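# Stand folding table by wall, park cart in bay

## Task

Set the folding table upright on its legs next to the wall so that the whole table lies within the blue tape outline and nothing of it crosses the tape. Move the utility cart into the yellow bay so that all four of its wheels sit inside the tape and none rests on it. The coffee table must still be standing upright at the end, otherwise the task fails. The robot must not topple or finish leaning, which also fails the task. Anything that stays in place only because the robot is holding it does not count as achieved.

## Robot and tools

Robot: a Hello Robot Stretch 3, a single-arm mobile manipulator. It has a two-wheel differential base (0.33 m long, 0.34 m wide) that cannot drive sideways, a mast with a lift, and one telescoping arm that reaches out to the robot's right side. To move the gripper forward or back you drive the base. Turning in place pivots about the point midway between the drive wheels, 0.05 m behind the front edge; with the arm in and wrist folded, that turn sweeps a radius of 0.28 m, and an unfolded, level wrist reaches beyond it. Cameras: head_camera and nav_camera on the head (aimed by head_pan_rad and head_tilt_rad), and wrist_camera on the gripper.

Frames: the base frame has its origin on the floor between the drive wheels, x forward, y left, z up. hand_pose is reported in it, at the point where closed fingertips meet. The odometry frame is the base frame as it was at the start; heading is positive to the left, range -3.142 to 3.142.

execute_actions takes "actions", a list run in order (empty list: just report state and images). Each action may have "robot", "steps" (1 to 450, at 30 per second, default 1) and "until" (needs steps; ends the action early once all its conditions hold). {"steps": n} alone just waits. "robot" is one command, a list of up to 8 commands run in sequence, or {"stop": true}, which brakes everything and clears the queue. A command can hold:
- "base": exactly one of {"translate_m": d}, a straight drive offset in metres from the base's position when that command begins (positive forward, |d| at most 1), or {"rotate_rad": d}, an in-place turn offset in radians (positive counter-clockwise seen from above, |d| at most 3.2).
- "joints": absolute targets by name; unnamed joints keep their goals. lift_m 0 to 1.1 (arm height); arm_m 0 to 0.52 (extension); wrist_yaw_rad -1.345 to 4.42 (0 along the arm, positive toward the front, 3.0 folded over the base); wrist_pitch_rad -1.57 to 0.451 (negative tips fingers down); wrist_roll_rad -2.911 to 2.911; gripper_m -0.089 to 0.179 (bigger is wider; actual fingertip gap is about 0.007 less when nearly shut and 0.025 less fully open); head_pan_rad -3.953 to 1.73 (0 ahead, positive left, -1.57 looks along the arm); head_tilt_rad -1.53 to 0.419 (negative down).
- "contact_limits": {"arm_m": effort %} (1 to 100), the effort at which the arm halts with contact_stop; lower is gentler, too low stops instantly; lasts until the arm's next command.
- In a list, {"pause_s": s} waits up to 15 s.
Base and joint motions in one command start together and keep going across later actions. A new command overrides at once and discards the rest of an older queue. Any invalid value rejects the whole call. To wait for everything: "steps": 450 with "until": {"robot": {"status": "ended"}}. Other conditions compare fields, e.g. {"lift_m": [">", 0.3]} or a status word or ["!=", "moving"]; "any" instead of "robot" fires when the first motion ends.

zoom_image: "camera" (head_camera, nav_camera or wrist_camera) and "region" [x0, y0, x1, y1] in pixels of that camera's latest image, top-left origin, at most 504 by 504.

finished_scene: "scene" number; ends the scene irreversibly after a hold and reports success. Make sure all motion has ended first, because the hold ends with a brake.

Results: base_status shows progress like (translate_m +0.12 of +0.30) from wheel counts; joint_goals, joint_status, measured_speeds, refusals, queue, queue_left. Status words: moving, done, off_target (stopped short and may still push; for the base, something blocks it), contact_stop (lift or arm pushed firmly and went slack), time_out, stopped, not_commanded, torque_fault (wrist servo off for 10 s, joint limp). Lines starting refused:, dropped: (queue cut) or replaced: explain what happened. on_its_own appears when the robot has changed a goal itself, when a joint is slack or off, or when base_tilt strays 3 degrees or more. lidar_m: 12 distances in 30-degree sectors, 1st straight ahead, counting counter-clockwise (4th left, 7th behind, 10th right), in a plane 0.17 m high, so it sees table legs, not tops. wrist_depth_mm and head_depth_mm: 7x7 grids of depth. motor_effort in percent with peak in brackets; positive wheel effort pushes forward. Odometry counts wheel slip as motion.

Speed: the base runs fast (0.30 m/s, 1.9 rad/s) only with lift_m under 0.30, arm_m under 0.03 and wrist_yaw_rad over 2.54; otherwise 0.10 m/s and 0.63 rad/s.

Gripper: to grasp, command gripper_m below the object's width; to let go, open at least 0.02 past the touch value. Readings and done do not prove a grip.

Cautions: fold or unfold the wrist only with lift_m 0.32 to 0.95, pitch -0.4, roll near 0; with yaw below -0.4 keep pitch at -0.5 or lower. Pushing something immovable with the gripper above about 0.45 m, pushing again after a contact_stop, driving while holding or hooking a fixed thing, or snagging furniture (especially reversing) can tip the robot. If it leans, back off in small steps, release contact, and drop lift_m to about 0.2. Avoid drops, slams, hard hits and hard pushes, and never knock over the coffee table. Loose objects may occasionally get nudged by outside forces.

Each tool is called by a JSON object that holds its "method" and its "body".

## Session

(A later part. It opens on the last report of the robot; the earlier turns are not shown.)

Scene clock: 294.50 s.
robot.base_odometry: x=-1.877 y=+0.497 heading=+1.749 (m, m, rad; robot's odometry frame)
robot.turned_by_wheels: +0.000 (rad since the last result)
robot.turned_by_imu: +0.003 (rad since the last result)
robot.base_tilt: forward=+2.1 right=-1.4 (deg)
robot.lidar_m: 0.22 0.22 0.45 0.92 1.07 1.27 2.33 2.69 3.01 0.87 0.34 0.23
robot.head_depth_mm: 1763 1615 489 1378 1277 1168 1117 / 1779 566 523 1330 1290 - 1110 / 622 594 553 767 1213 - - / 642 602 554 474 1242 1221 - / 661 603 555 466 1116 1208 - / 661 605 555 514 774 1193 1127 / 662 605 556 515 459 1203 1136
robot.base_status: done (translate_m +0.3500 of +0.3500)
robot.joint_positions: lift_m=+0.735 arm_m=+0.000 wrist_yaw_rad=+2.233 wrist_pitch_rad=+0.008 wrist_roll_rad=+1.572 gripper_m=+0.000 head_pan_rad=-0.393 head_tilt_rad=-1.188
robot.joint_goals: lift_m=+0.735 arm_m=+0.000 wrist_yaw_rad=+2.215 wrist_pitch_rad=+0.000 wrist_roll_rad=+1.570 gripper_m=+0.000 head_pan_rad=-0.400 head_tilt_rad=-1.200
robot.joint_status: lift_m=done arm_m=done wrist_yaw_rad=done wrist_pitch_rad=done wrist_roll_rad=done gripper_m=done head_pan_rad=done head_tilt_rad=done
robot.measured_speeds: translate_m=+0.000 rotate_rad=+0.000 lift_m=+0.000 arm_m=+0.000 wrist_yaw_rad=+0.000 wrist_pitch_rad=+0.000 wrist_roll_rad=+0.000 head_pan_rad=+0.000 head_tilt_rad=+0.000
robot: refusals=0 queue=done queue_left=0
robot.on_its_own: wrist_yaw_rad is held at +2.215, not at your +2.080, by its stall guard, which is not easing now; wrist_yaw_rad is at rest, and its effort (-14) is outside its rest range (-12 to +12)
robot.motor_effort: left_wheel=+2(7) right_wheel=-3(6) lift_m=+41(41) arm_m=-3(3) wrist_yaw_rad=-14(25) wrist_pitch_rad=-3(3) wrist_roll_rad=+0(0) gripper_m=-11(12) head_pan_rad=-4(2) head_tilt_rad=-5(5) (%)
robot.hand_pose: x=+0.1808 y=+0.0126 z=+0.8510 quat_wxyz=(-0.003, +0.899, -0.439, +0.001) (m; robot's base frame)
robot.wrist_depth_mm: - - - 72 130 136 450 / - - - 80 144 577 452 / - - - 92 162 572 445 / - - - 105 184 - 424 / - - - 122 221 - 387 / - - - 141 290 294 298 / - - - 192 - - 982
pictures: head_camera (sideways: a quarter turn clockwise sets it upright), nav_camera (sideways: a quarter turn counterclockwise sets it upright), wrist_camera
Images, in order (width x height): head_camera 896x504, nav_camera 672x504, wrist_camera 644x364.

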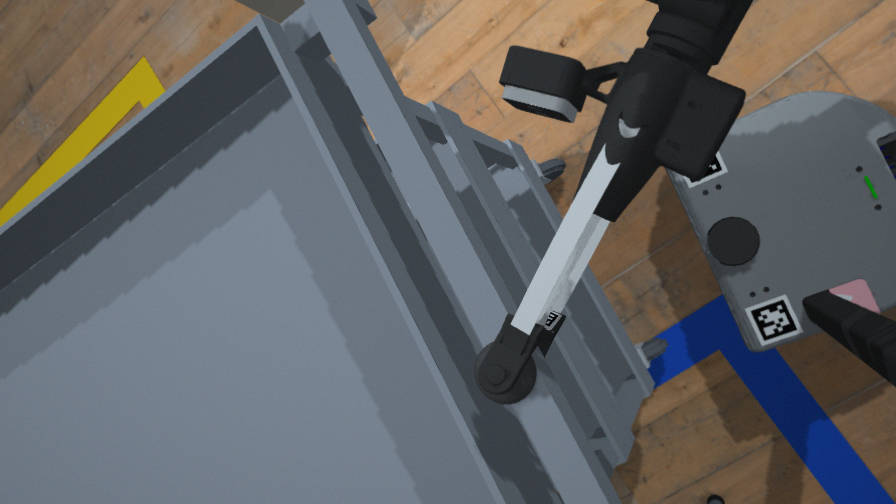

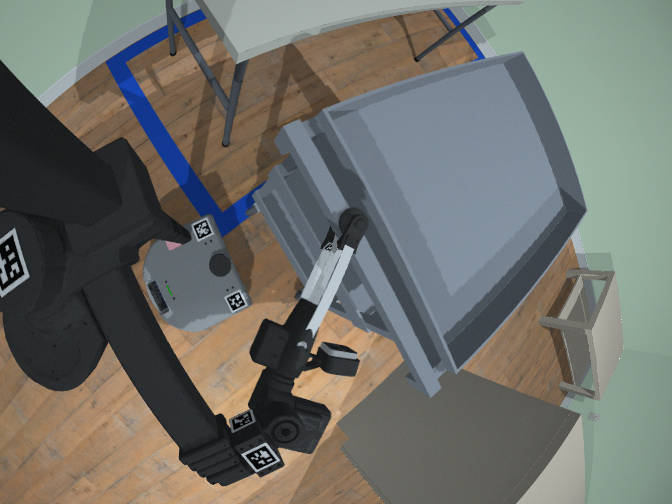

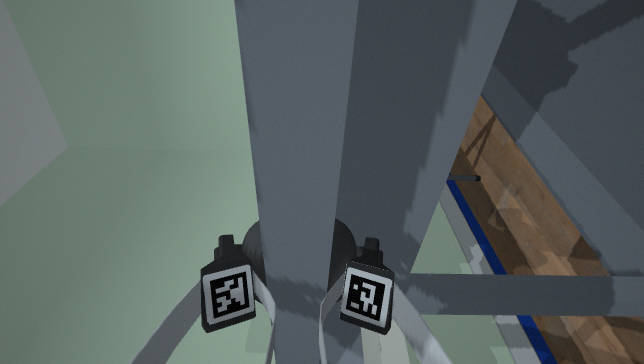

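{"method": "execute_actions", "body": {"actions": [{"robot":[{"base":{"translate_m":0.25},"joints":{"wrist_yaw_rad":2.0}}],"steps":450,"until":{"robot":{"status":"ended"}}}]}}

Scene clock: 298.27 s.
robot.base_odometry: x=-1.921 y=+0.743 heading=+1.749 (m, m, rad; robot's odometry frame)
robot.turned_by_wheels: +0.000 (rad since the last result)
robot.turned_by_imu: +0.001 (rad since the last result)
robot.base_tilt: forward=+2.2 right=-1.3 (deg)
robot.lidar_m: 0.22 0.22 1.27 0.40 1.12 1.33 2.44 2.94 2.96 0.82 0.43 0.25
robot.head_depth_mm: 1755 540 1429 1371 1262 1176 1119 / 1769 570 513 1355 1310 1178 1107 / 627 601 513 875 1258 - - / 634 602 554 454 1249 1216 - / 658 602 555 442 1046 1209 - / 662 605 556 495 720 1199 1129 / 666 606 557 515 430 1208 1136
robot.base_status: done (translate_m +0.2500 of +0.2500)
robot.joint_positions: lift_m=+0.735 arm_m=+0.000 wrist_yaw_rad=+2.001 wrist_pitch_rad=+0.010 wrist_roll_rad=+1.572 gripper_m=+0.000 head_pan_rad=-0.393 head_tilt_rad=-1.188
robot.joint_goals: lift_m=+0.735 arm_m=+0.000 wrist_yaw_rad=+2.000 wrist_pitch_rad=+0.000 wrist_roll_rad=+1.570 gripper_m=+0.000 head_pan_rad=-0.400 head_tilt_rad=-1.200
robot.joint_status: lift_m=done arm_m=done wrist_yaw_rad=done wrist_pitch_rad=done wrist_roll_rad=done gripper_m=done head_pan_rad=done head_tilt_rad=done
robot.measured_speeds: translate_m=+0.000 rotate_rad=+0.000 lift_m=+0.000 arm_m=+0.000 wrist_yaw_rad=+0.000 wrist_pitch_rad=+0.000 wrist_roll_rad=+0.000 head_pan_rad=+0.000 head_tilt_rad=+0.000
robot: refusals=0 queue=done queue_left=0
robot.motor_effort: left_wheel=+0(12) right_wheel=+0(12) lift_m=+40(41) arm_m=-1(2) wrist_yaw_rad=-1(50) wrist_pitch_rad=-4(4) wrist_roll_rad=+0(1) gripper_m=-12(13) head_pan_rad=-3(2) head_tilt_rad=-5(5) (%)
robot.hand_pose: x=+0.2117 y=-0.0380 z=+0.8518 quat_wxyz=(-0.004, +0.842, -0.540, +0.002) (m; robot's base frame)
robot.wrist_depth_mm: - - - 97 152 583 447 / - - - 102 160 614 447 / - - - 108 168 649 449 / - - - 114 178 643 444 / - - - 120 188 600 438 / - - - 127 202 - 415 / - - - 138 218 - 969
pictures: head_camera (sideways: a quarter turn clockwise sets it upright), nav_camera (sideways: a quarter turn counterclockwise sets it upright), wrist_camera
Images, in order (width x height): head_camera 896x504, nav_camera 672x504, wrist_camera 644x364.

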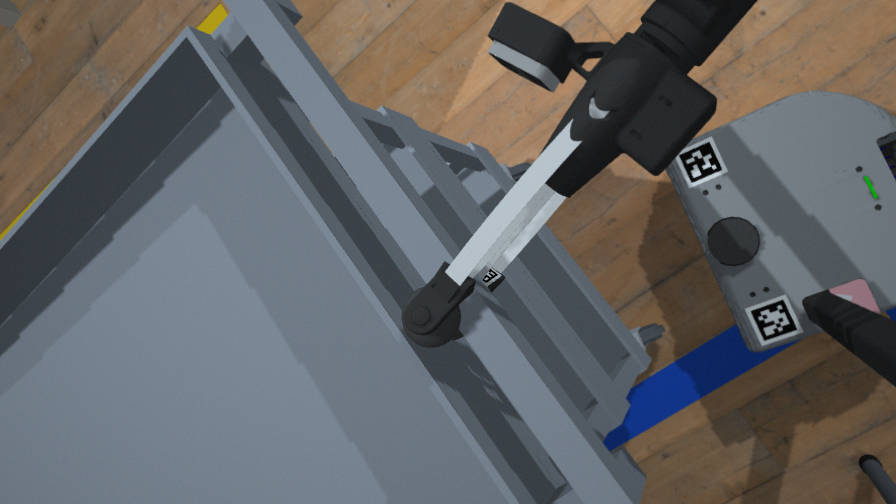

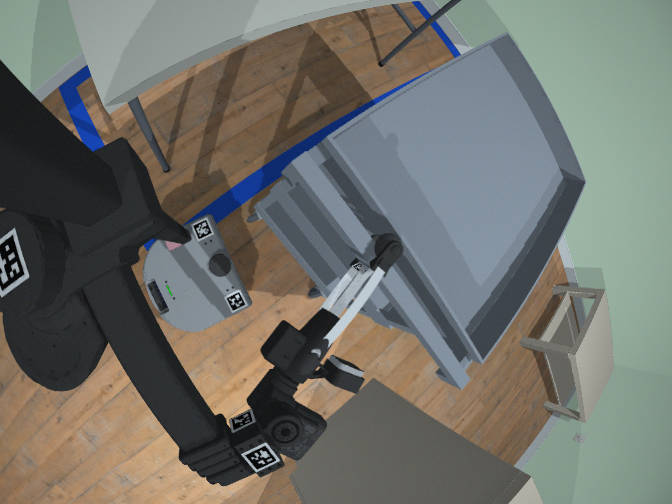

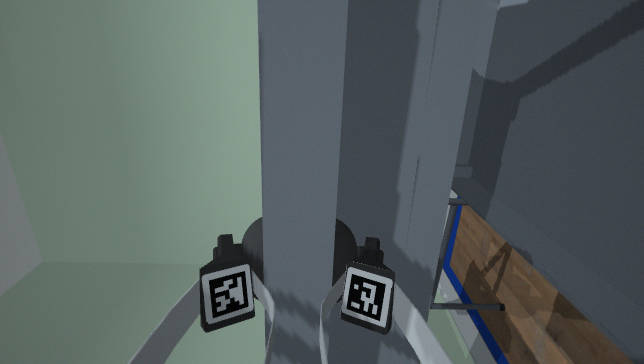

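{"method": "execute_actions", "body": {"actions": [{"robot":[{"base":{"translate_m":-0.3}},{"base":{"rotate_rad":0.7},"joints":{"head_pan_rad":-0.9}}],"steps":450,"until":{"robot":{"status":"ended"}}}]}}

Scene clock: 305.47 s.
robot.base_odometry: x=-1.868 y=+0.448 heading=+2.448 (m, m, rad; robot's odometry frame)
robot.turned_by_wheels: +0.700 (rad since the last result)
robot.turned_by_imu: +0.699 (rad since the last result)
robot.base_tilt: forward=+2.2 right=-1.3 (deg)
robot.lidar_m: 0.28 0.48 1.05 1.08 1.42 2.63 2.69 2.85 0.88 0.32 0.26 0.26
robot.head_depth_mm: 1764 1603 492 1367 - 1191 1139 / 1726 578 521 844 1301 1221 - / 648 601 553 450 - - - / 657 602 553 522 1253 1223 - / 660 601 554 484 1246 1203 1121 / 662 605 555 472 1134 1203 1130 / 663 605 558 471 1247 1208 1133
robot.base_status: done (rotate_rad +0.6995 of +0.7000)
robot.joint_positions: lift_m=+0.735 arm_m=+0.000 wrist_yaw_rad=+1.910 wrist_pitch_rad=+0.008 wrist_roll_rad=+1.571 gripper_m=+0.001 head_pan_rad=-0.894 head_tilt_rad=-1.188
robot.joint_goals: lift_m=+0.735 arm_m=+0.000 wrist_yaw_rad=+1.959 wrist_pitch_rad=+0.000 wrist_roll_rad=+1.570 gripper_m=+0.000 head_pan_rad=-0.900 head_tilt_rad=-1.200
robot.joint_status: lift_m=done arm_m=done wrist_yaw_rad=done wrist_pitch_rad=done wrist_roll_rad=done gripper_m=done head_pan_rad=done head_tilt_rad=done
robot.measured_speeds: translate_m=+0.000 rotate_rad=+0.000 lift_m=+0.000 arm_m=+0.000 wrist_yaw_rad=+0.000 wrist_pitch_rad=+0.000 wrist_roll_rad=+0.000 head_pan_rad=+0.000 head_tilt_rad=+0.000
robot: refusals=0 queue=done queue_left=0
robot.on_its_own: wrist_yaw_rad is held at +1.959, not at your +2.000, by its stall guard, which is still easing
robot.motor_effort: left_wheel=-6(11) right_wheel=+12(36) lift_m=+38(40) arm_m=+2(3) wrist_yaw_rad=+38(46) wrist_pitch_rad=-3(5) wrist_roll_rad=+0(2) gripper_m=-13(13) head_pan_rad=-3(28) head_tilt_rad=-5(5) (%)
robot.hand_pose: x=+0.2205 y=-0.0596 z=+0.8513 quat_wxyz=(-0.003, +0.816, -0.578, +0.002) (m; robot's base frame)
robot.wrist_depth_mm: - - - - - 98 406 / - - - - 122 124 391 / - - - - 153 - 373 / - - 54 52 227 - 343 / - - - 80 456 - 492 / - - - 206 - - 865 / - - - - - - 928
pictures: head_camera (sideways: a quarter turn clockwise sets it upright), nav_camera (sideways: a quarter turn counterclockwise sets it upright), wrist_camera
Images, in order (width x height): head_camera 896x504, nav_camera 672x504, wrist_camera 644x364.

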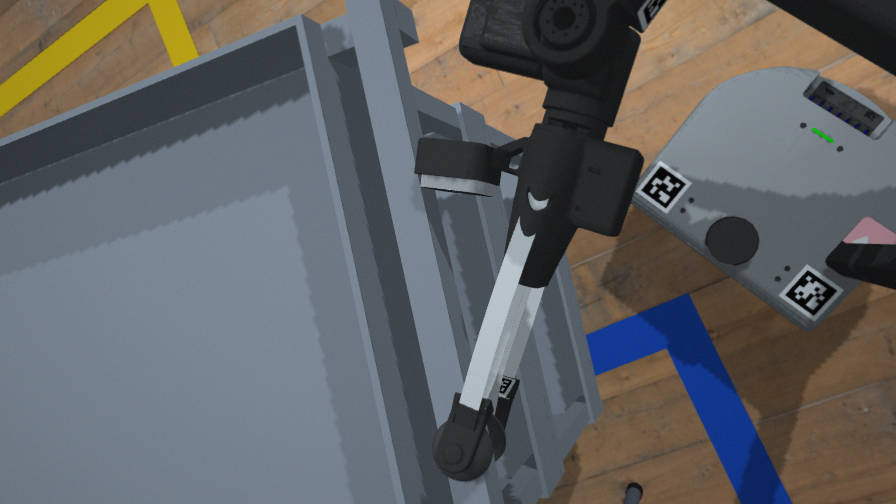

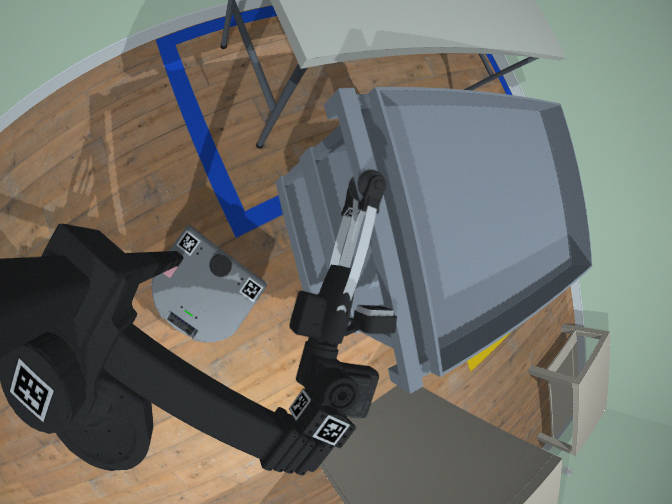

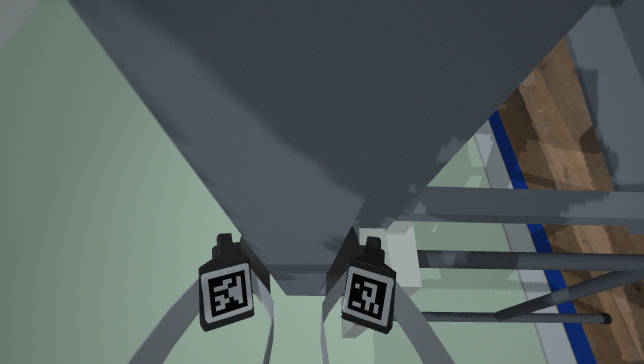

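{"method": "execute_actions", "body": {"actions": [{"robot":[{"joints":{"gripper_m":0.12}},{"base":{"rotate_rad":-0.5},"joints":{"wrist_yaw_rad":2.15,"head_pan_rad":-0.2}}],"steps":450,"until":{"robot":{"status":"ended"}}}]}}

Scene clock: 309.63 s.
robot.base_odometry: x=-1.868 y=+0.448 heading=+1.949 (m, m, rad; robot's odometry frame)
robot.turned_by_wheels: -0.500 (rad since the last result)
robot.turned_by_imu: -0.508 (rad since the last result)
robot.base_tilt: forward=+2.2 right=-1.4 (deg)
robot.lidar_m: 0.26 0.28 0.47 1.06 1.08 1.45 2.64 2.71 2.83 0.88 0.32 0.26
robot.head_depth_mm: 628 590 550 653 1300 - 1118 / 654 598 551 517 1262 - 1126 / 657 599 552 511 1162 1220 - / 658 602 553 447 1254 1223 - / 661 602 555 647 1252 1213 - / 660 605 554 526 1258 1197 1138 / 664 605 558 518 1280 1202 1133
robot.base_status: done (rotate_rad -0.4999 of -0.5000)
robot.joint_positions: lift_m=+0.735 arm_m=+0.000 wrist_yaw_rad=+2.148 wrist_pitch_rad=-0.016 wrist_roll_rad=+1.571 gripper_m=+0.120 head_pan_rad=-0.207 head_tilt_rad=-1.188
robot.joint_goals: lift_m=+0.735 arm_m=+0.000 wrist_yaw_rad=+2.150 wrist_pitch_rad=+0.000 wrist_roll_rad=+1.570 gripper_m=+0.120 head_pan_rad=-0.200 head_tilt_rad=-1.200
robot.joint_status: lift_m=done arm_m=done wrist_yaw_rad=done wrist_pitch_rad=done wrist_roll_rad=done gripper_m=done head_pan_rad=done head_tilt_rad=done
robot.measured_speeds: translate_m=+0.000 rotate_rad=+0.000 lift_m=+0.000 arm_m=+0.000 wrist_yaw_rad=+0.000 wrist_pitch_rad=+0.000 wrist_roll_rad=+0.000 head_pan_rad=+0.000 head_tilt_rad=+0.000
robot: refusals=0 queue=done queue_left=0
robot.motor_effort: left_wheel=+2(5) right_wheel=-4(12) lift_m=+38(39) arm_m=+2(2) wrist_yaw_rad=+1(39) wrist_pitch_rad=+8(8) wrist_roll_rad=+0(1) gripper_m=+1(82) head_pan_rad=+3(34) head_tilt_rad=-5(5) (%)
robot.hand_pose: x=+0.1930 y=-0.0053 z=+0.8450 quat_wxyz=(+0.008, +0.879, -0.477, -0.004) (m; robot's base frame)
robot.wrist_depth_mm: - - 87 87 146 589 429 / - - - 101 167 584 433 / - - - 182 203 539 427 / - - - 217 - - 426 / - - - 266 - - 377 / - - - 336 518 - 872 / - - - 653 - - 839
pictures: head_camera (sideways: a quarter turn clockwise sets it upright), nav_camera (sideways: a quarter turn counterclockwise sets it upright), wrist_camera
Images, in order (width x height): head_camera 896x504, nav_camera 672x504, wrist_camera 644x364.

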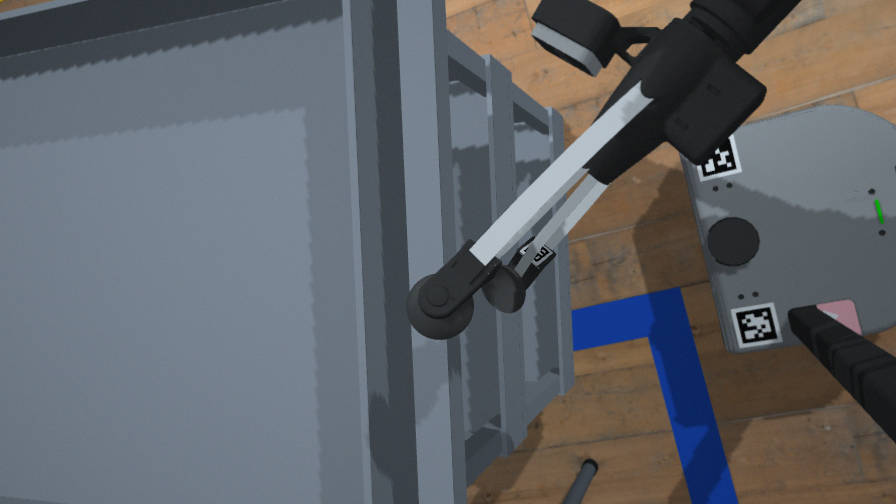

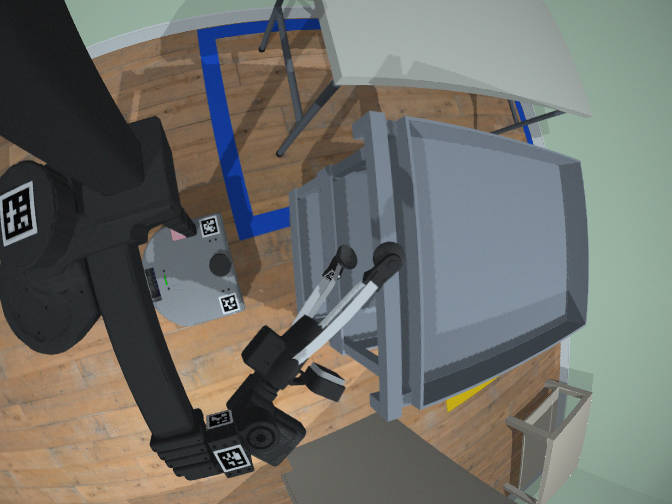

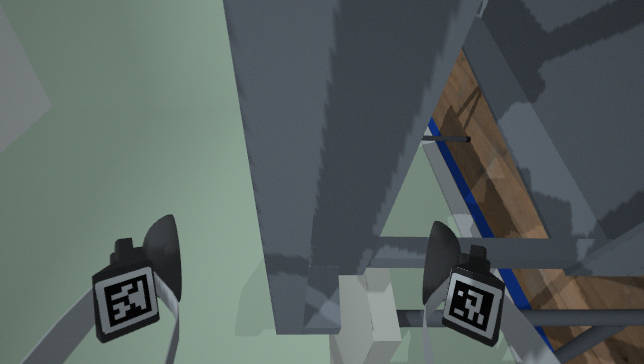

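{"method": "execute_actions", "body": {"actions": [{"robot":[{"base":{"translate_m":0.04}},{"joints":{"gripper_m":0.0}},{"base":{"translate_m":0.3}}],"steps":450,"until":{"robot":{"status":"ended"}}}]}}

Scene clock: 317.40 s.
robot.base_odometry: x=-1.993 y=+0.764 heading=+1.949 (m, m, rad; robot's odometry frame)
robot.turned_by_wheels: +0.000 (rad since the last result)
robot.turned_by_imu: +0.004 (rad since the last result)
robot.base_tilt: forward=+2.2 right=-1.4 (deg)
robot.lidar_m: 0.20 0.22 1.12 0.35 1.10 1.47 2.98 3.05 0.91 0.87 0.26 0.21
robot.head_depth_mm: 1727 566 543 450 1271 1215 1123 / 645 598 551 459 1054 - 1123 / 656 599 551 483 1126 1221 - / 659 602 552 482 1127 1222 - / 661 604 555 518 1121 1210 - / 662 605 553 505 812 1200 1137 / 662 606 556 520 1255 1208 1125
robot.base_status: done (translate_m +0.3000 of +0.3000)
robot.joint_positions: lift_m=+0.735 arm_m=+0.000 wrist_yaw_rad=+2.252 wrist_pitch_rad=+0.012 wrist_roll_rad=+1.571 gripper_m=+0.001 head_pan_rad=-0.207 head_tilt_rad=-1.188
robot.joint_goals: lift_m=+0.735 arm_m=+0.000 wrist_yaw_rad=+2.237 wrist_pitch_rad=+0.000 wrist_roll_rad=+1.570 gripper_m=+0.000 head_pan_rad=-0.200 head_tilt_rad=-1.200
robot.joint_status: lift_m=done arm_m=done wrist_yaw_rad=done wrist_pitch_rad=done wrist_roll_rad=done gripper_m=done head_pan_rad=done head_tilt_rad=done
robot.measured_speeds: translate_m=+0.000 rotate_rad=+0.000 lift_m=+0.000 arm_m=+0.000 wrist_yaw_rad=+0.000 wrist_pitch_rad=+0.000 wrist_roll_rad=+0.000 head_pan_rad=+0.000 head_tilt_rad=+0.000
robot: refusals=0 queue=done queue_left=0
robot.on_its_own: wrist_yaw_rad is held at +2.237, not at your +2.150, by its stall guard, which is not easing now
robot.motor_effort: left_wheel=+2(7) right_wheel=-3(10) lift_m=+38(38) arm_m=+2(1) wrist_yaw_rad=-12(21) wrist_pitch_rad=-5(8) wrist_roll_rad=+0(0) gripper_m=-15(90) head_pan_rad=+3(3) head_tilt_rad=-4(5) (%)
robot.hand_pose: x=+0.1779 y=+0.0167 z=+0.8522 quat_wxyz=(-0.005, +0.903, -0.430, +0.003) (m; robot's base frame)
robot.wrist_depth_mm: - - - - 103 103 433 / - - 47 47 118 122 451 / - - 56 54 140 480 446 / - - - 65 169 - 426 / - - - 83 230 - 393 / - - 125 116 337 340 344 / - - - 249 473 - 973
pictures: head_camera (sideways: a quarter turn clockwise sets it upright), nav_camera (sideways: a quarter turn counterclockwise sets it upright), wrist_camera
Images, in order (width x height): head_camera 896x504, nav_camera 672x504, wrist_camera 644x364.

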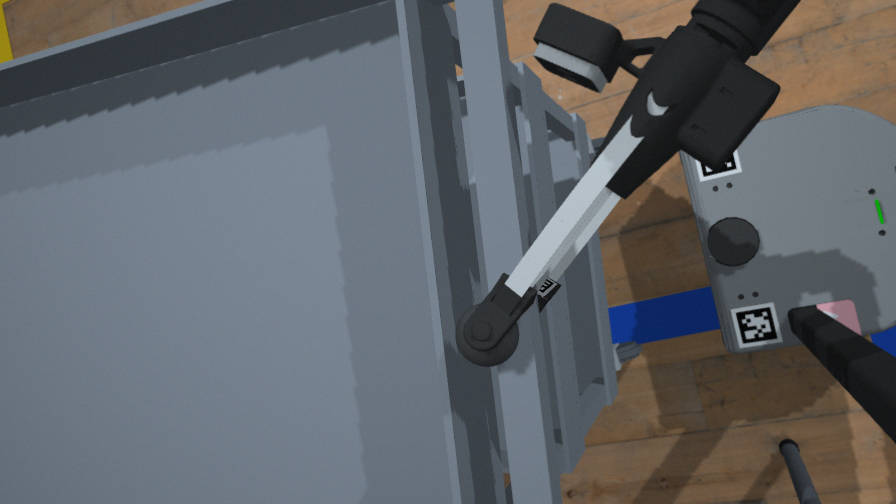

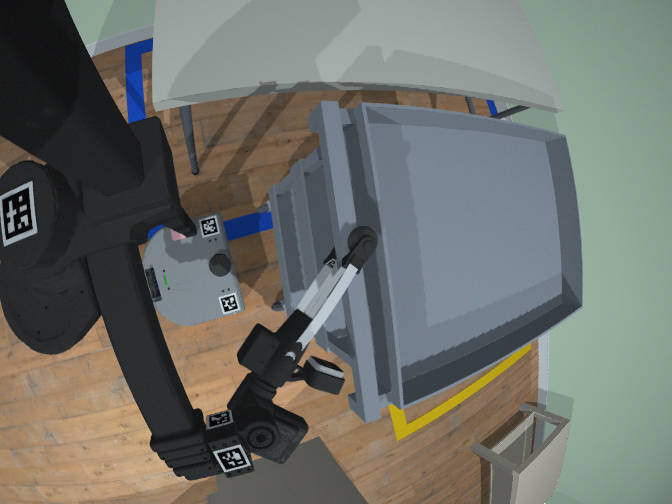

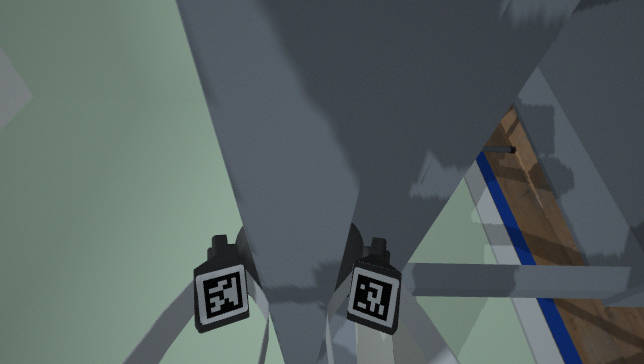

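{"method": "execute_actions", "body": {"actions": [{"robot":[{"joints":{"arm_m":0.16}},{"joints":{"gripper_m":0.12}},{"joints":{"arm_m":0.0,"wrist_yaw_rad":1.57},"base":{"translate_m":-0.055}},{"joints":{"gripper_m":0.0,"head_pan_rad":-0.6}},{"joints":{"arm_m":0.15},"base":{"translate_m":-0.2}},{"joints":{"arm_m":0.33},"base":{"translate_m":-0.2}}],"steps":450,"until":{"robot":{"status":"ended"}}},{"steps":200,"until":{"robot":{"status":"ended"}}}]}}

Scene clock: 332.40 s.
robot.base_odometry: x=-1.825 y=+0.341 heading=+1.949 (m, m, rad; robot's odometry frame)
robot.turned_by_wheels: +0.000 (rad since the last result)
robot.turned_by_imu: +0.002 (rad since the last result)
robot.base_tilt: forward=+2.2 right=-1.4 (deg)
robot.lidar_m: 0.46 0.56 0.97 1.05 1.08 1.45 2.52 2.59 2.84 0.89 0.32 0.34
robot.head_depth_mm: 652 596 516 1375 1269 1194 1125 / 654 599 539 1097 1279 1214 1113 / 655 599 559 880 1270 - - / 657 601 898 1132 1277 1218 - / 660 602 924 1231 1285 1207 1121 / 661 595 935 1338 1279 1201 1129 / 662 615 963 1367 1293 1204 1133
robot.base_status: done (translate_m -0.2000 of -0.2000)
robot.joint_positions: lift_m=+0.735 arm_m=+0.330 wrist_yaw_rad=+1.562 wrist_pitch_rad=+0.011 wrist_roll_rad=+1.571 gripper_m=+0.001 head_pan_rad=-0.593 head_tilt_rad=-1.188
robot.joint_goals: lift_m=+0.735 arm_m=+0.330 wrist_yaw_rad=+1.570 wrist_pitch_rad=+0.000 wrist_roll_rad=+1.570 gripper_m=+0.000 head_pan_rad=-0.600 head_tilt_rad=-1.200
robot.joint_status: lift_m=done arm_m=done wrist_yaw_rad=done wrist_pitch_rad=done wrist_roll_rad=done gripper_m=done head_pan_rad=done head_tilt_rad=done
robot.measured_speeds: translate_m=+0.000 rotate_rad=+0.000 lift_m=+0.000 arm_m=+0.000 wrist_yaw_rad=+0.000 wrist_pitch_rad=+0.000 wrist_roll_rad=+0.000 head_pan_rad=+0.000 head_tilt_rad=+0.000
robot: refusals=0 queue=done queue_left=0
robot.motor_effort: left_wheel=+2(5) right_wheel=-9(24) lift_m=+38(38) arm_m=+4(12) wrist_yaw_rad=+7(29) wrist_pitch_rad=-5(7) wrist_roll_rad=+0(0) gripper_m=-13(88) head_pan_rad=-4(25) head_tilt_rad=-5(4) (%)
robot.hand_pose: x=+0.2351 y=-0.4769 z=+0.8519 quat_wxyz=(-0.003, +0.704, -0.710, +0.004) (m; robot's base frame)
robot.wrist_depth_mm: - - - 175 256 - 355 / - - - 164 240 - 418 / - - - 154 226 614 444 / - - - 146 211 645 447 / - - - 137 201 645 443 / - - - 129 191 649 439 / - - - 125 179 637 436
pictures: head_camera (sideways: a quarter turn clockwise sets it upright), nav_camera (sideways: a quarter turn counterclockwise sets it upright), wrist_camera
Images, in order (width x height): head_camera 896x504, nav_camera 672x504, wrist_camera 644x364.

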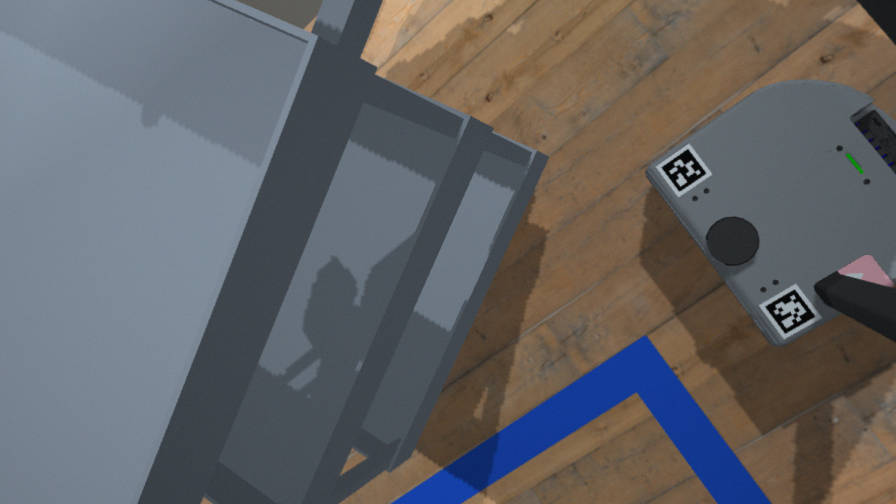

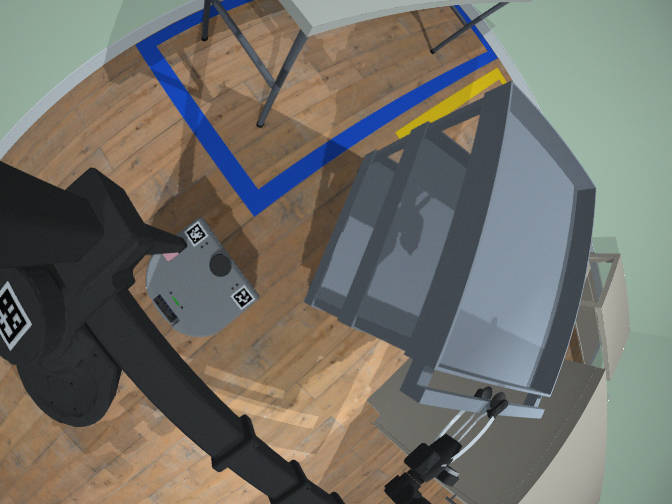

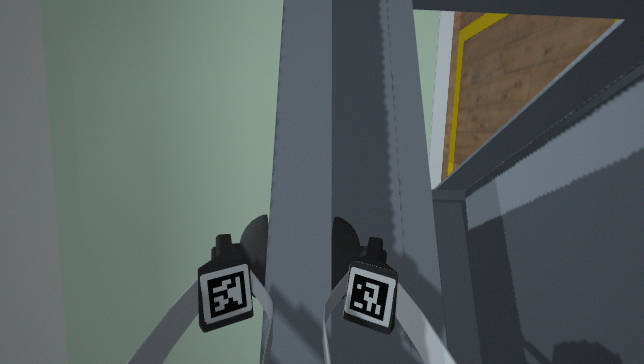

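{"method": "execute_actions", "body": {"actions": [{"robot":[{"joints":{"arm_m":0.36},"base":{"translate_m":-0.5}}],"steps":450,"until":{"robot":{"status":"ended"}}}]}}

Scene clock: 338.60 s.
robot.base_odometry: x=-1.641 y=-0.124 heading=+1.949 (m, m, rad; robot's odometry frame)
robot.turned_by_wheels: +0.000 (rad since the last result)
robot.turned_by_imu: +0.001 (rad since the last result)
robot.base_tilt: forward=+2.2 right=-1.4 (deg)
robot.lidar_m: 0.70 0.99 1.08 1.04 1.07 1.42 2.02 2.08 2.78 2.37 0.37 0.40
robot.head_depth_mm: 652 596 845 1372 1279 1190 1122 / 655 599 647 1215 1275 1202 1109 / 659 573 930 1129 1284 - - / 658 606 943 1258 1285 1217 - / 660 991 1228 1364 1292 1202 1125 / 647 1011 1327 1381 1289 1205 1126 / 788 1572 1506 1387 1287 1216 1139
robot.base_status: done (translate_m -0.5000 of -0.5000)
robot.joint_positions: lift_m=+0.735 arm_m=+0.360 wrist_yaw_rad=+1.559 wrist_pitch_rad=+0.011 wrist_roll_rad=+1.571 gripper_m=+0.000 head_pan_rad=-0.593 head_tilt_rad=-1.188
robot.joint_goals: lift_m=+0.735 arm_m=+0.360 wrist_yaw_rad=+1.570 wrist_pitch_rad=+0.000 wrist_roll_rad=+1.570 gripper_m=+0.000 head_pan_rad=-0.600 head_tilt_rad=-1.200
robot.joint_status: lift_m=done arm_m=done wrist_yaw_rad=done wrist_pitch_rad=done wrist_roll_rad=done gripper_m=done head_pan_rad=done head_tilt_rad=done
robot.measured_speeds: translate_m=+0.000 rotate_rad=+0.000 lift_m=+0.000 arm_m=+0.000 wrist_yaw_rad=+0.000 wrist_pitch_rad=+0.000 wrist_roll_rad=+0.000 head_pan_rad=+0.000 head_tilt_rad=+0.000
robot: refusals=0 queue=done queue_left=0
robot.motor_effort: left_wheel=+2(6) right_wheel=-6(31) lift_m=+38(39) arm_m=+4(9) wrist_yaw_rad=+8(15) wrist_pitch_rad=-4(5) wrist_roll_rad=-1(0) gripper_m=-12(12) head_pan_rad=-3(2) head_tilt_rad=-5(5) (%)
robot.hand_pose: x=+0.2351 y=-0.5077 z=+0.8519 quat_wxyz=(-0.003, +0.703, -0.711, +0.004) (m; robot's base frame)
robot.wrist_depth_mm: - - - 139 204 - 412 / - - - 137 201 615 446 / - - - 135 197 666 448 / - - - 133 195 645 444 / - - - 131 193 648 441 / - - - 130 191 635 438 / - - - 128 187 592 439
pictures: head_camera (sideways: a quarter turn clockwise sets it upright), nav_camera (sideways: a quarter turn counterclockwise sets it upright), wrist_camera
Images, in order (width x height): head_camera 896x504, nav_camera 672x504, wrist_camera 644x364.

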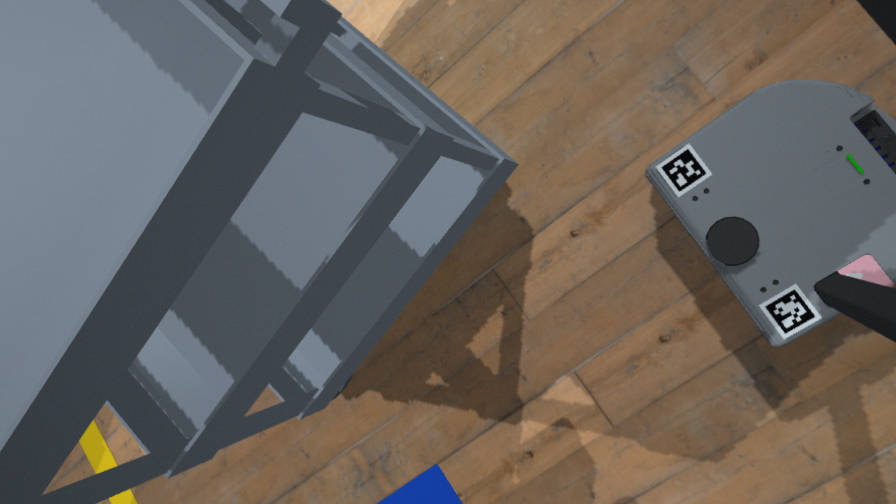

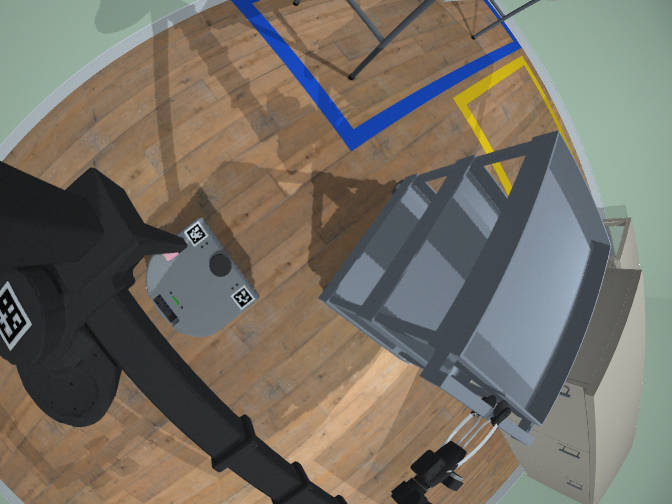

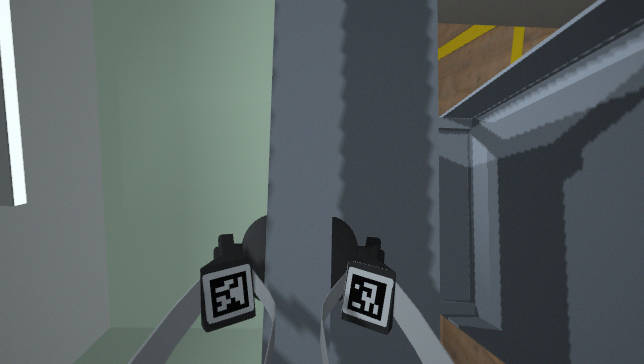

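{"method": "execute_actions", "body": {"actions": [{"robot":[{"joints":{"arm_m":0.30}},{"base":{"translate_m":0.35}}],"steps":450,"until":{"robot":{"status":"ended"}}}]}}

Scene clock: 344.97 s.
robot.base_odometry: x=-1.770 y=+0.202 heading=+1.948 (m, m, rad; robot's odometry frame)
robot.turned_by_wheels: +0.000 (rad since the last result)
robot.turned_by_imu: +0.002 (rad since the last result)
robot.base_tilt: forward=+2.2 right=-1.4 (deg)
robot.lidar_m: 0.54 0.68 1.05 1.05 1.08 1.44 2.37 2.43 2.81 0.91 0.32 0.33
robot.head_depth_mm: 651 604 509 1360 1270 1192 1121 / 657 598 521 1329 1276 1207 1112 / 657 600 563 881 1269 - - / 659 602 911 1191 1280 1219 - / 661 598 943 1334 1284 1203 1124 / 663 628 970 1379 1291 1206 1130 / 663 984 1456 1382 1292 1210 1134
robot.base_status: done (translate_m +0.3500 of +0.3500)
robot.joint_positions: lift_m=+0.735 arm_m=+0.300 wrist_yaw_rad=+1.542 wrist_pitch_rad=+0.011 wrist_roll_rad=+1.571 gripper_m=+0.000 head_pan_rad=-0.593 head_tilt_rad=-1.188
robot.joint_goals: lift_m=+0.735 arm_m=+0.300 wrist_yaw_rad=+1.531 wrist_pitch_rad=+0.000 wrist_roll_rad=+1.570 gripper_m=+0.000 head_pan_rad=-0.600 head_tilt_rad=-1.200
robot.joint_status: lift_m=done arm_m=done wrist_yaw_rad=done wrist_pitch_rad=done wrist_roll_rad=done gripper_m=done head_pan_rad=done head_tilt_rad=done
robot.measured_speeds: translate_m=+0.000 rotate_rad=+0.000 lift_m=+0.000 arm_m=+0.000 wrist_yaw_rad=+0.000 wrist_pitch_rad=+0.000 wrist_roll_rad=+0.000 head_pan_rad=+0.000 head_tilt_rad=+0.000
robot: refusals=0 queue=done queue_left=0
robot.on_its_own: wrist_yaw_rad is held at +1.531, not at your +1.570, by its stall guard, which is not easing now
robot.motor_effort: left_wheel=-1(3) right_wheel=+2(25) lift_m=+38(38) arm_m=-3(11) wrist_yaw_rad=-9(24) wrist_pitch_rad=-4(4) wrist_roll_rad=+0(0) gripper_m=-12(12) head_pan_rad=-3(3) head_tilt_rad=-5(5) (%)
robot.hand_pose: x=+0.2350 y=-0.4524 z=+0.8519 quat_wxyz=(-0.003, +0.697, -0.717, +0.004) (m; robot's base frame)
robot.wrist_depth_mm: - - - 148 215 - 397 / - - - 143 210 - 442 / - - - 140 204 623 446 / - - - 136 199 647 442 / - - - 132 194 643 441 / - - - 129 190 642 437 / - - - 127 184 611 435
pictures: head_camera (sideways: a quarter turn clockwise sets it upright), nav_camera (sideways: a quarter turn counterclockwise sets it upright), wrist_camera
Images, in order (width x height): head_camera 896x504, nav_camera 672x504, wrist_camera 644x364.

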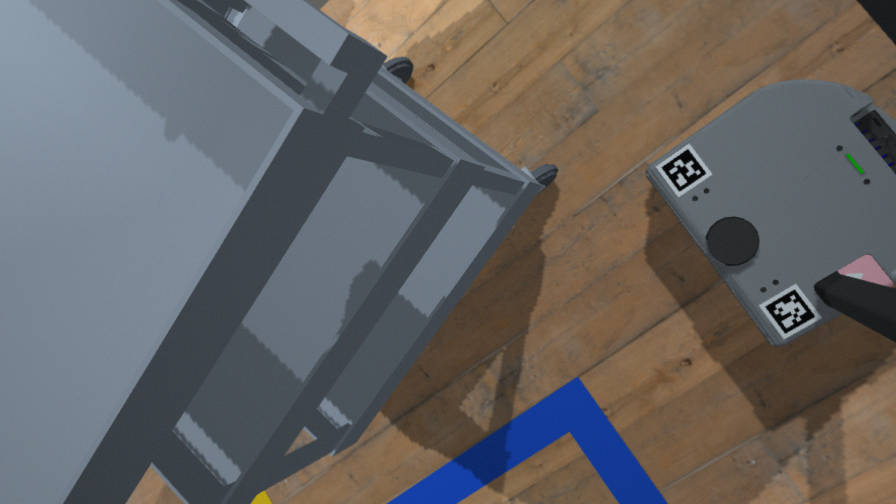

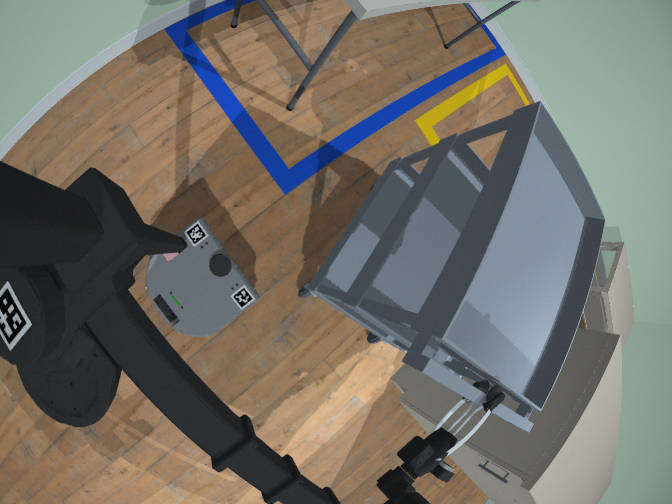

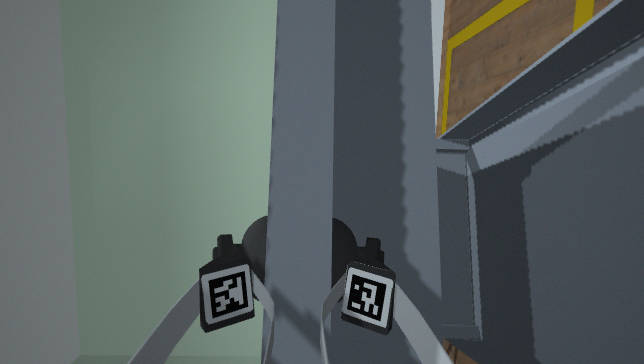

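{"method": "execute_actions", "body": {"actions": [{"robot":[{"joints":{"arm_m":0.09,"wrist_yaw_rad":1.57}},{"base":{"translate_m":0.25}}],"steps":450,"until":{"robot":{"status":"ended"}}}]}}

Scene clock: 351.50 s.
robot.base_odometry: x=-1.862 y=+0.434 heading=+1.949 (m, m, rad; robot's odometry frame)
robot.turned_by_wheels: +0.000 (rad since the last result)
robot.turned_by_imu: +0.003 (rad since the last result)
robot.base_tilt: forward=+2.2 right=-1.4 (deg)
robot.lidar_m: 0.26 1.54 0.49 1.05 1.08 1.45 2.62 2.69 2.83 0.88 0.36 0.27
robot.head_depth_mm: 622 547 1355 - 1258 1195 1118 / 647 598 494 1313 1281 1206 1112 / 657 600 487 1170 1281 - - / 657 602 504 870 1260 1223 - / 661 605 554 509 1255 1203 1124 / 662 603 555 1345 1285 1202 1131 / 663 606 856 1380 1292 1210 1128
robot.base_status: done (translate_m +0.2500 of +0.2500)
robot.joint_positions: lift_m=+0.735 arm_m=+0.090 wrist_yaw_rad=+1.582 wrist_pitch_rad=+0.010 wrist_roll_rad=+1.571 gripper_m=+0.000 head_pan_rad=-0.593 head_tilt_rad=-1.188
robot.joint_goals: lift_m=+0.735 arm_m=+0.090 wrist_yaw_rad=+1.570 wrist_pitch_rad=+0.000 wrist_roll_rad=+1.570 gripper_m=+0.000 head_pan_rad=-0.600 head_tilt_rad=-1.200
robot.joint_status: lift_m=done arm_m=done wrist_yaw_rad=done wrist_pitch_rad=done wrist_roll_rad=done gripper_m=done head_pan_rad=done head_tilt_rad=done
robot.measured_speeds: translate_m=+0.000 rotate_rad=+0.000 lift_m=+0.000 arm_m=+0.000 wrist_yaw_rad=+0.000 wrist_pitch_rad=+0.000 wrist_roll_rad=+0.000 head_pan_rad=+0.000 head_tilt_rad=+0.000
robot: refusals=0 queue=done queue_left=0
robot.motor_effort: left_wheel=+1(2) right_wheel=-3(15) lift_m=+38(39) arm_m=-3(13) wrist_yaw_rad=-9(22) wrist_pitch_rad=-4(4) wrist_roll_rad=+0(0) gripper_m=-12(12) head_pan_rad=-4(3) head_tilt_rad=-5(5) (%)
robot.hand_pose: x=+0.2351 y=-0.2322 z=+0.8516 quat_wxyz=(-0.003, +0.711, -0.703, +0.003) (m; robot's base frame)
robot.wrist_depth_mm: - - - 109 166 625 450 / - - - 113 171 662 447 / - - - 116 177 648 445 / - - - 120 182 643 442 / - - - 124 189 651 443 / - - - 128 196 597 437 / - - - 134 204 - 409
pictures: head_camera (sideways: a quarter turn clockwise sets it upright), nav_camera (sideways: a quarter turn counterclockwise sets it upright), wrist_camera
Images, in order (width x height): head_camera 896x504, nav_camera 672x504, wrist_camera 644x364.

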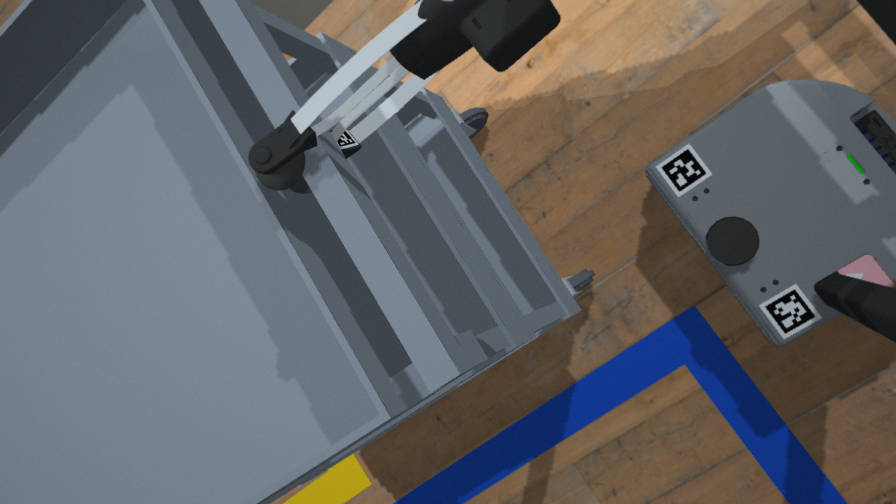

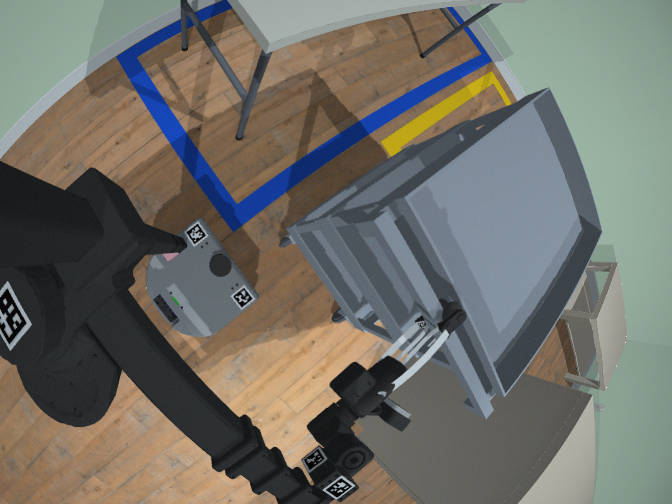

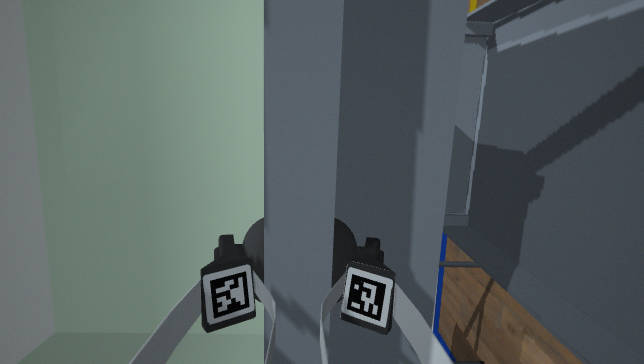

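{"method": "execute_actions", "body": {"actions": [{"robot":[{"joints":{"arm_m":0.0}},{"joints":{"gripper_m":0.1}},{"joints":{"wrist_yaw_rad":1.95},"base":{"translate_m":0.015}},{"joints":{"gripper_m":0.0}},{"base":{"translate_m":0.2}}],"steps":450,"until":{"robot":{"status":"ended"}}}]}}

Scene clock: 361.43 s.
robot.base_odometry: x=-1.941 y=+0.634 heading=+1.949 (m, m, rad; robot's odometry frame)
robot.turned_by_wheels: +0.000 (rad since the last result)
robot.turned_by_imu: +0.003 (rad since the last result)
robot.base_tilt: forward=+2.2 right=-1.4 (deg)
robot.lidar_m: 0.25 1.50 0.37 0.87 1.09 1.46 2.83 2.91 0.92 0.88 0.30 0.25
robot.head_depth_mm: 1733 583 505 1355 1290 1184 1120 / 628 600 494 873 - 1188 1108 / 657 601 528 861 1244 - - / 659 601 552 534 1260 1218 - / 661 602 554 471 1139 1203 1128 / 662 605 555 465 1249 1201 1129 / 664 606 557 461 1265 1203 1122
robot.base_status: done (translate_m +0.2000 of +0.2000)
robot.joint_positions: lift_m=+0.735 arm_m=+0.000 wrist_yaw_rad=+2.027 wrist_pitch_rad=+0.008 wrist_roll_rad=+1.571 gripper_m=+0.000 head_pan_rad=-0.593 head_tilt_rad=-1.188
robot.joint_goals: lift_m=+0.735 arm_m=+0.000 wrist_yaw_rad=+2.034 wrist_pitch_rad=+0.000 wrist_roll_rad=+1.570 gripper_m=+0.000 head_pan_rad=-0.600 head_tilt_rad=-1.200
robot.joint_status: lift_m=done arm_m=done wrist_yaw_rad=done wrist_pitch_rad=done wrist_roll_rad=done gripper_m=done head_pan_rad=done head_tilt_rad=done
robot.measured_speeds: translate_m=+0.000 rotate_rad=+0.000 lift_m=+0.000 arm_m=+0.000 wrist_yaw_rad=+0.000 wrist_pitch_rad=+0.000 wrist_roll_rad=+0.000 head_pan_rad=+0.000 head_tilt_rad=+0.000
robot: refusals=0 queue=done queue_left=0
robot.on_its_own: wrist_yaw_rad is held at +2.034, not at your +1.950, by its stall guard, which is not easing now
robot.motor_effort: left_wheel=+1(7) right_wheel=-3(10) lift_m=+38(38) arm_m=-2(13) wrist_yaw_rad=+5(26) wrist_pitch_rad=-3(7) wrist_roll_rad=+0(0) gripper_m=-12(89) head_pan_rad=-2(2) head_tilt_rad=-4(5) (%)
robot.hand_pose: x=+0.2088 y=-0.0320 z=+0.8511 quat_wxyz=(-0.003, +0.849, -0.529, +0.002) (m; robot's base frame)
robot.wrist_depth_mm: - - - 65 125 128 451 / - - - 74 141 496 428 / - - - 87 161 - 394 / - - - 102 188 - - / - - - 121 245 257 260 / - - - 148 - - - / - - - 207 - - 975
pictures: head_camera (sideways: a quarter turn clockwise sets it upright), nav_camera (sideways: a quarter turn counterclockwise sets it upright), wrist_camera
Images, in order (width x height): head_camera 896x504, nav_camera 672x504, wrist_camera 644x364.

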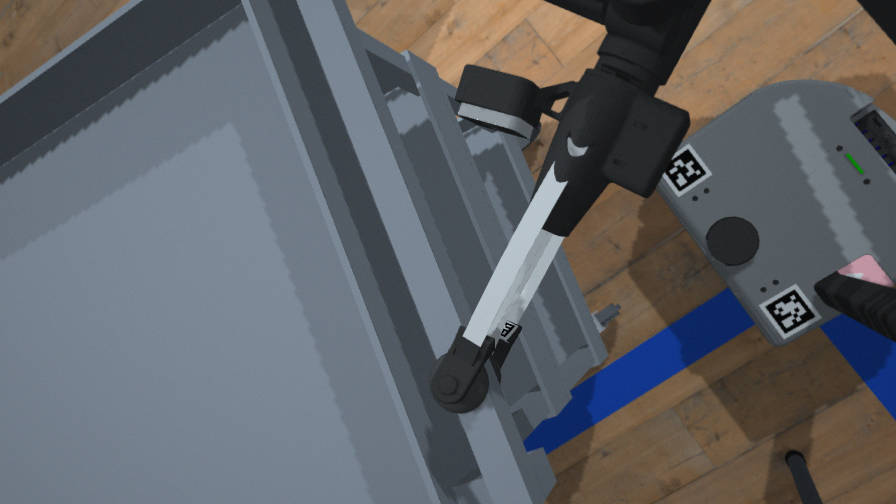

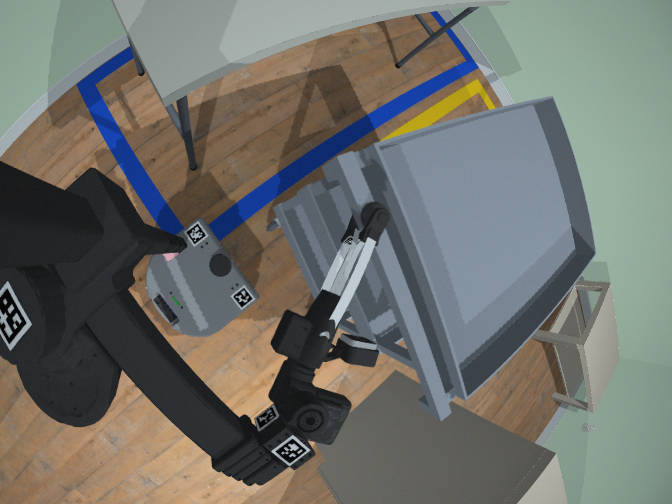

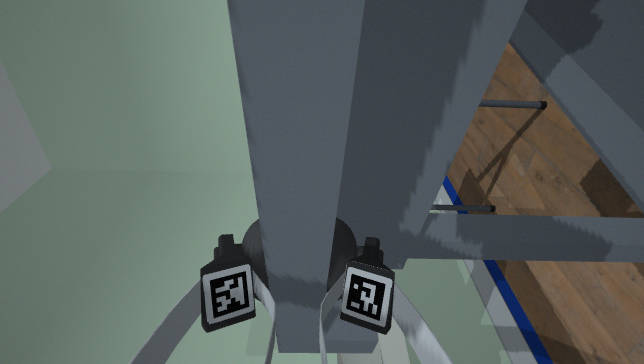

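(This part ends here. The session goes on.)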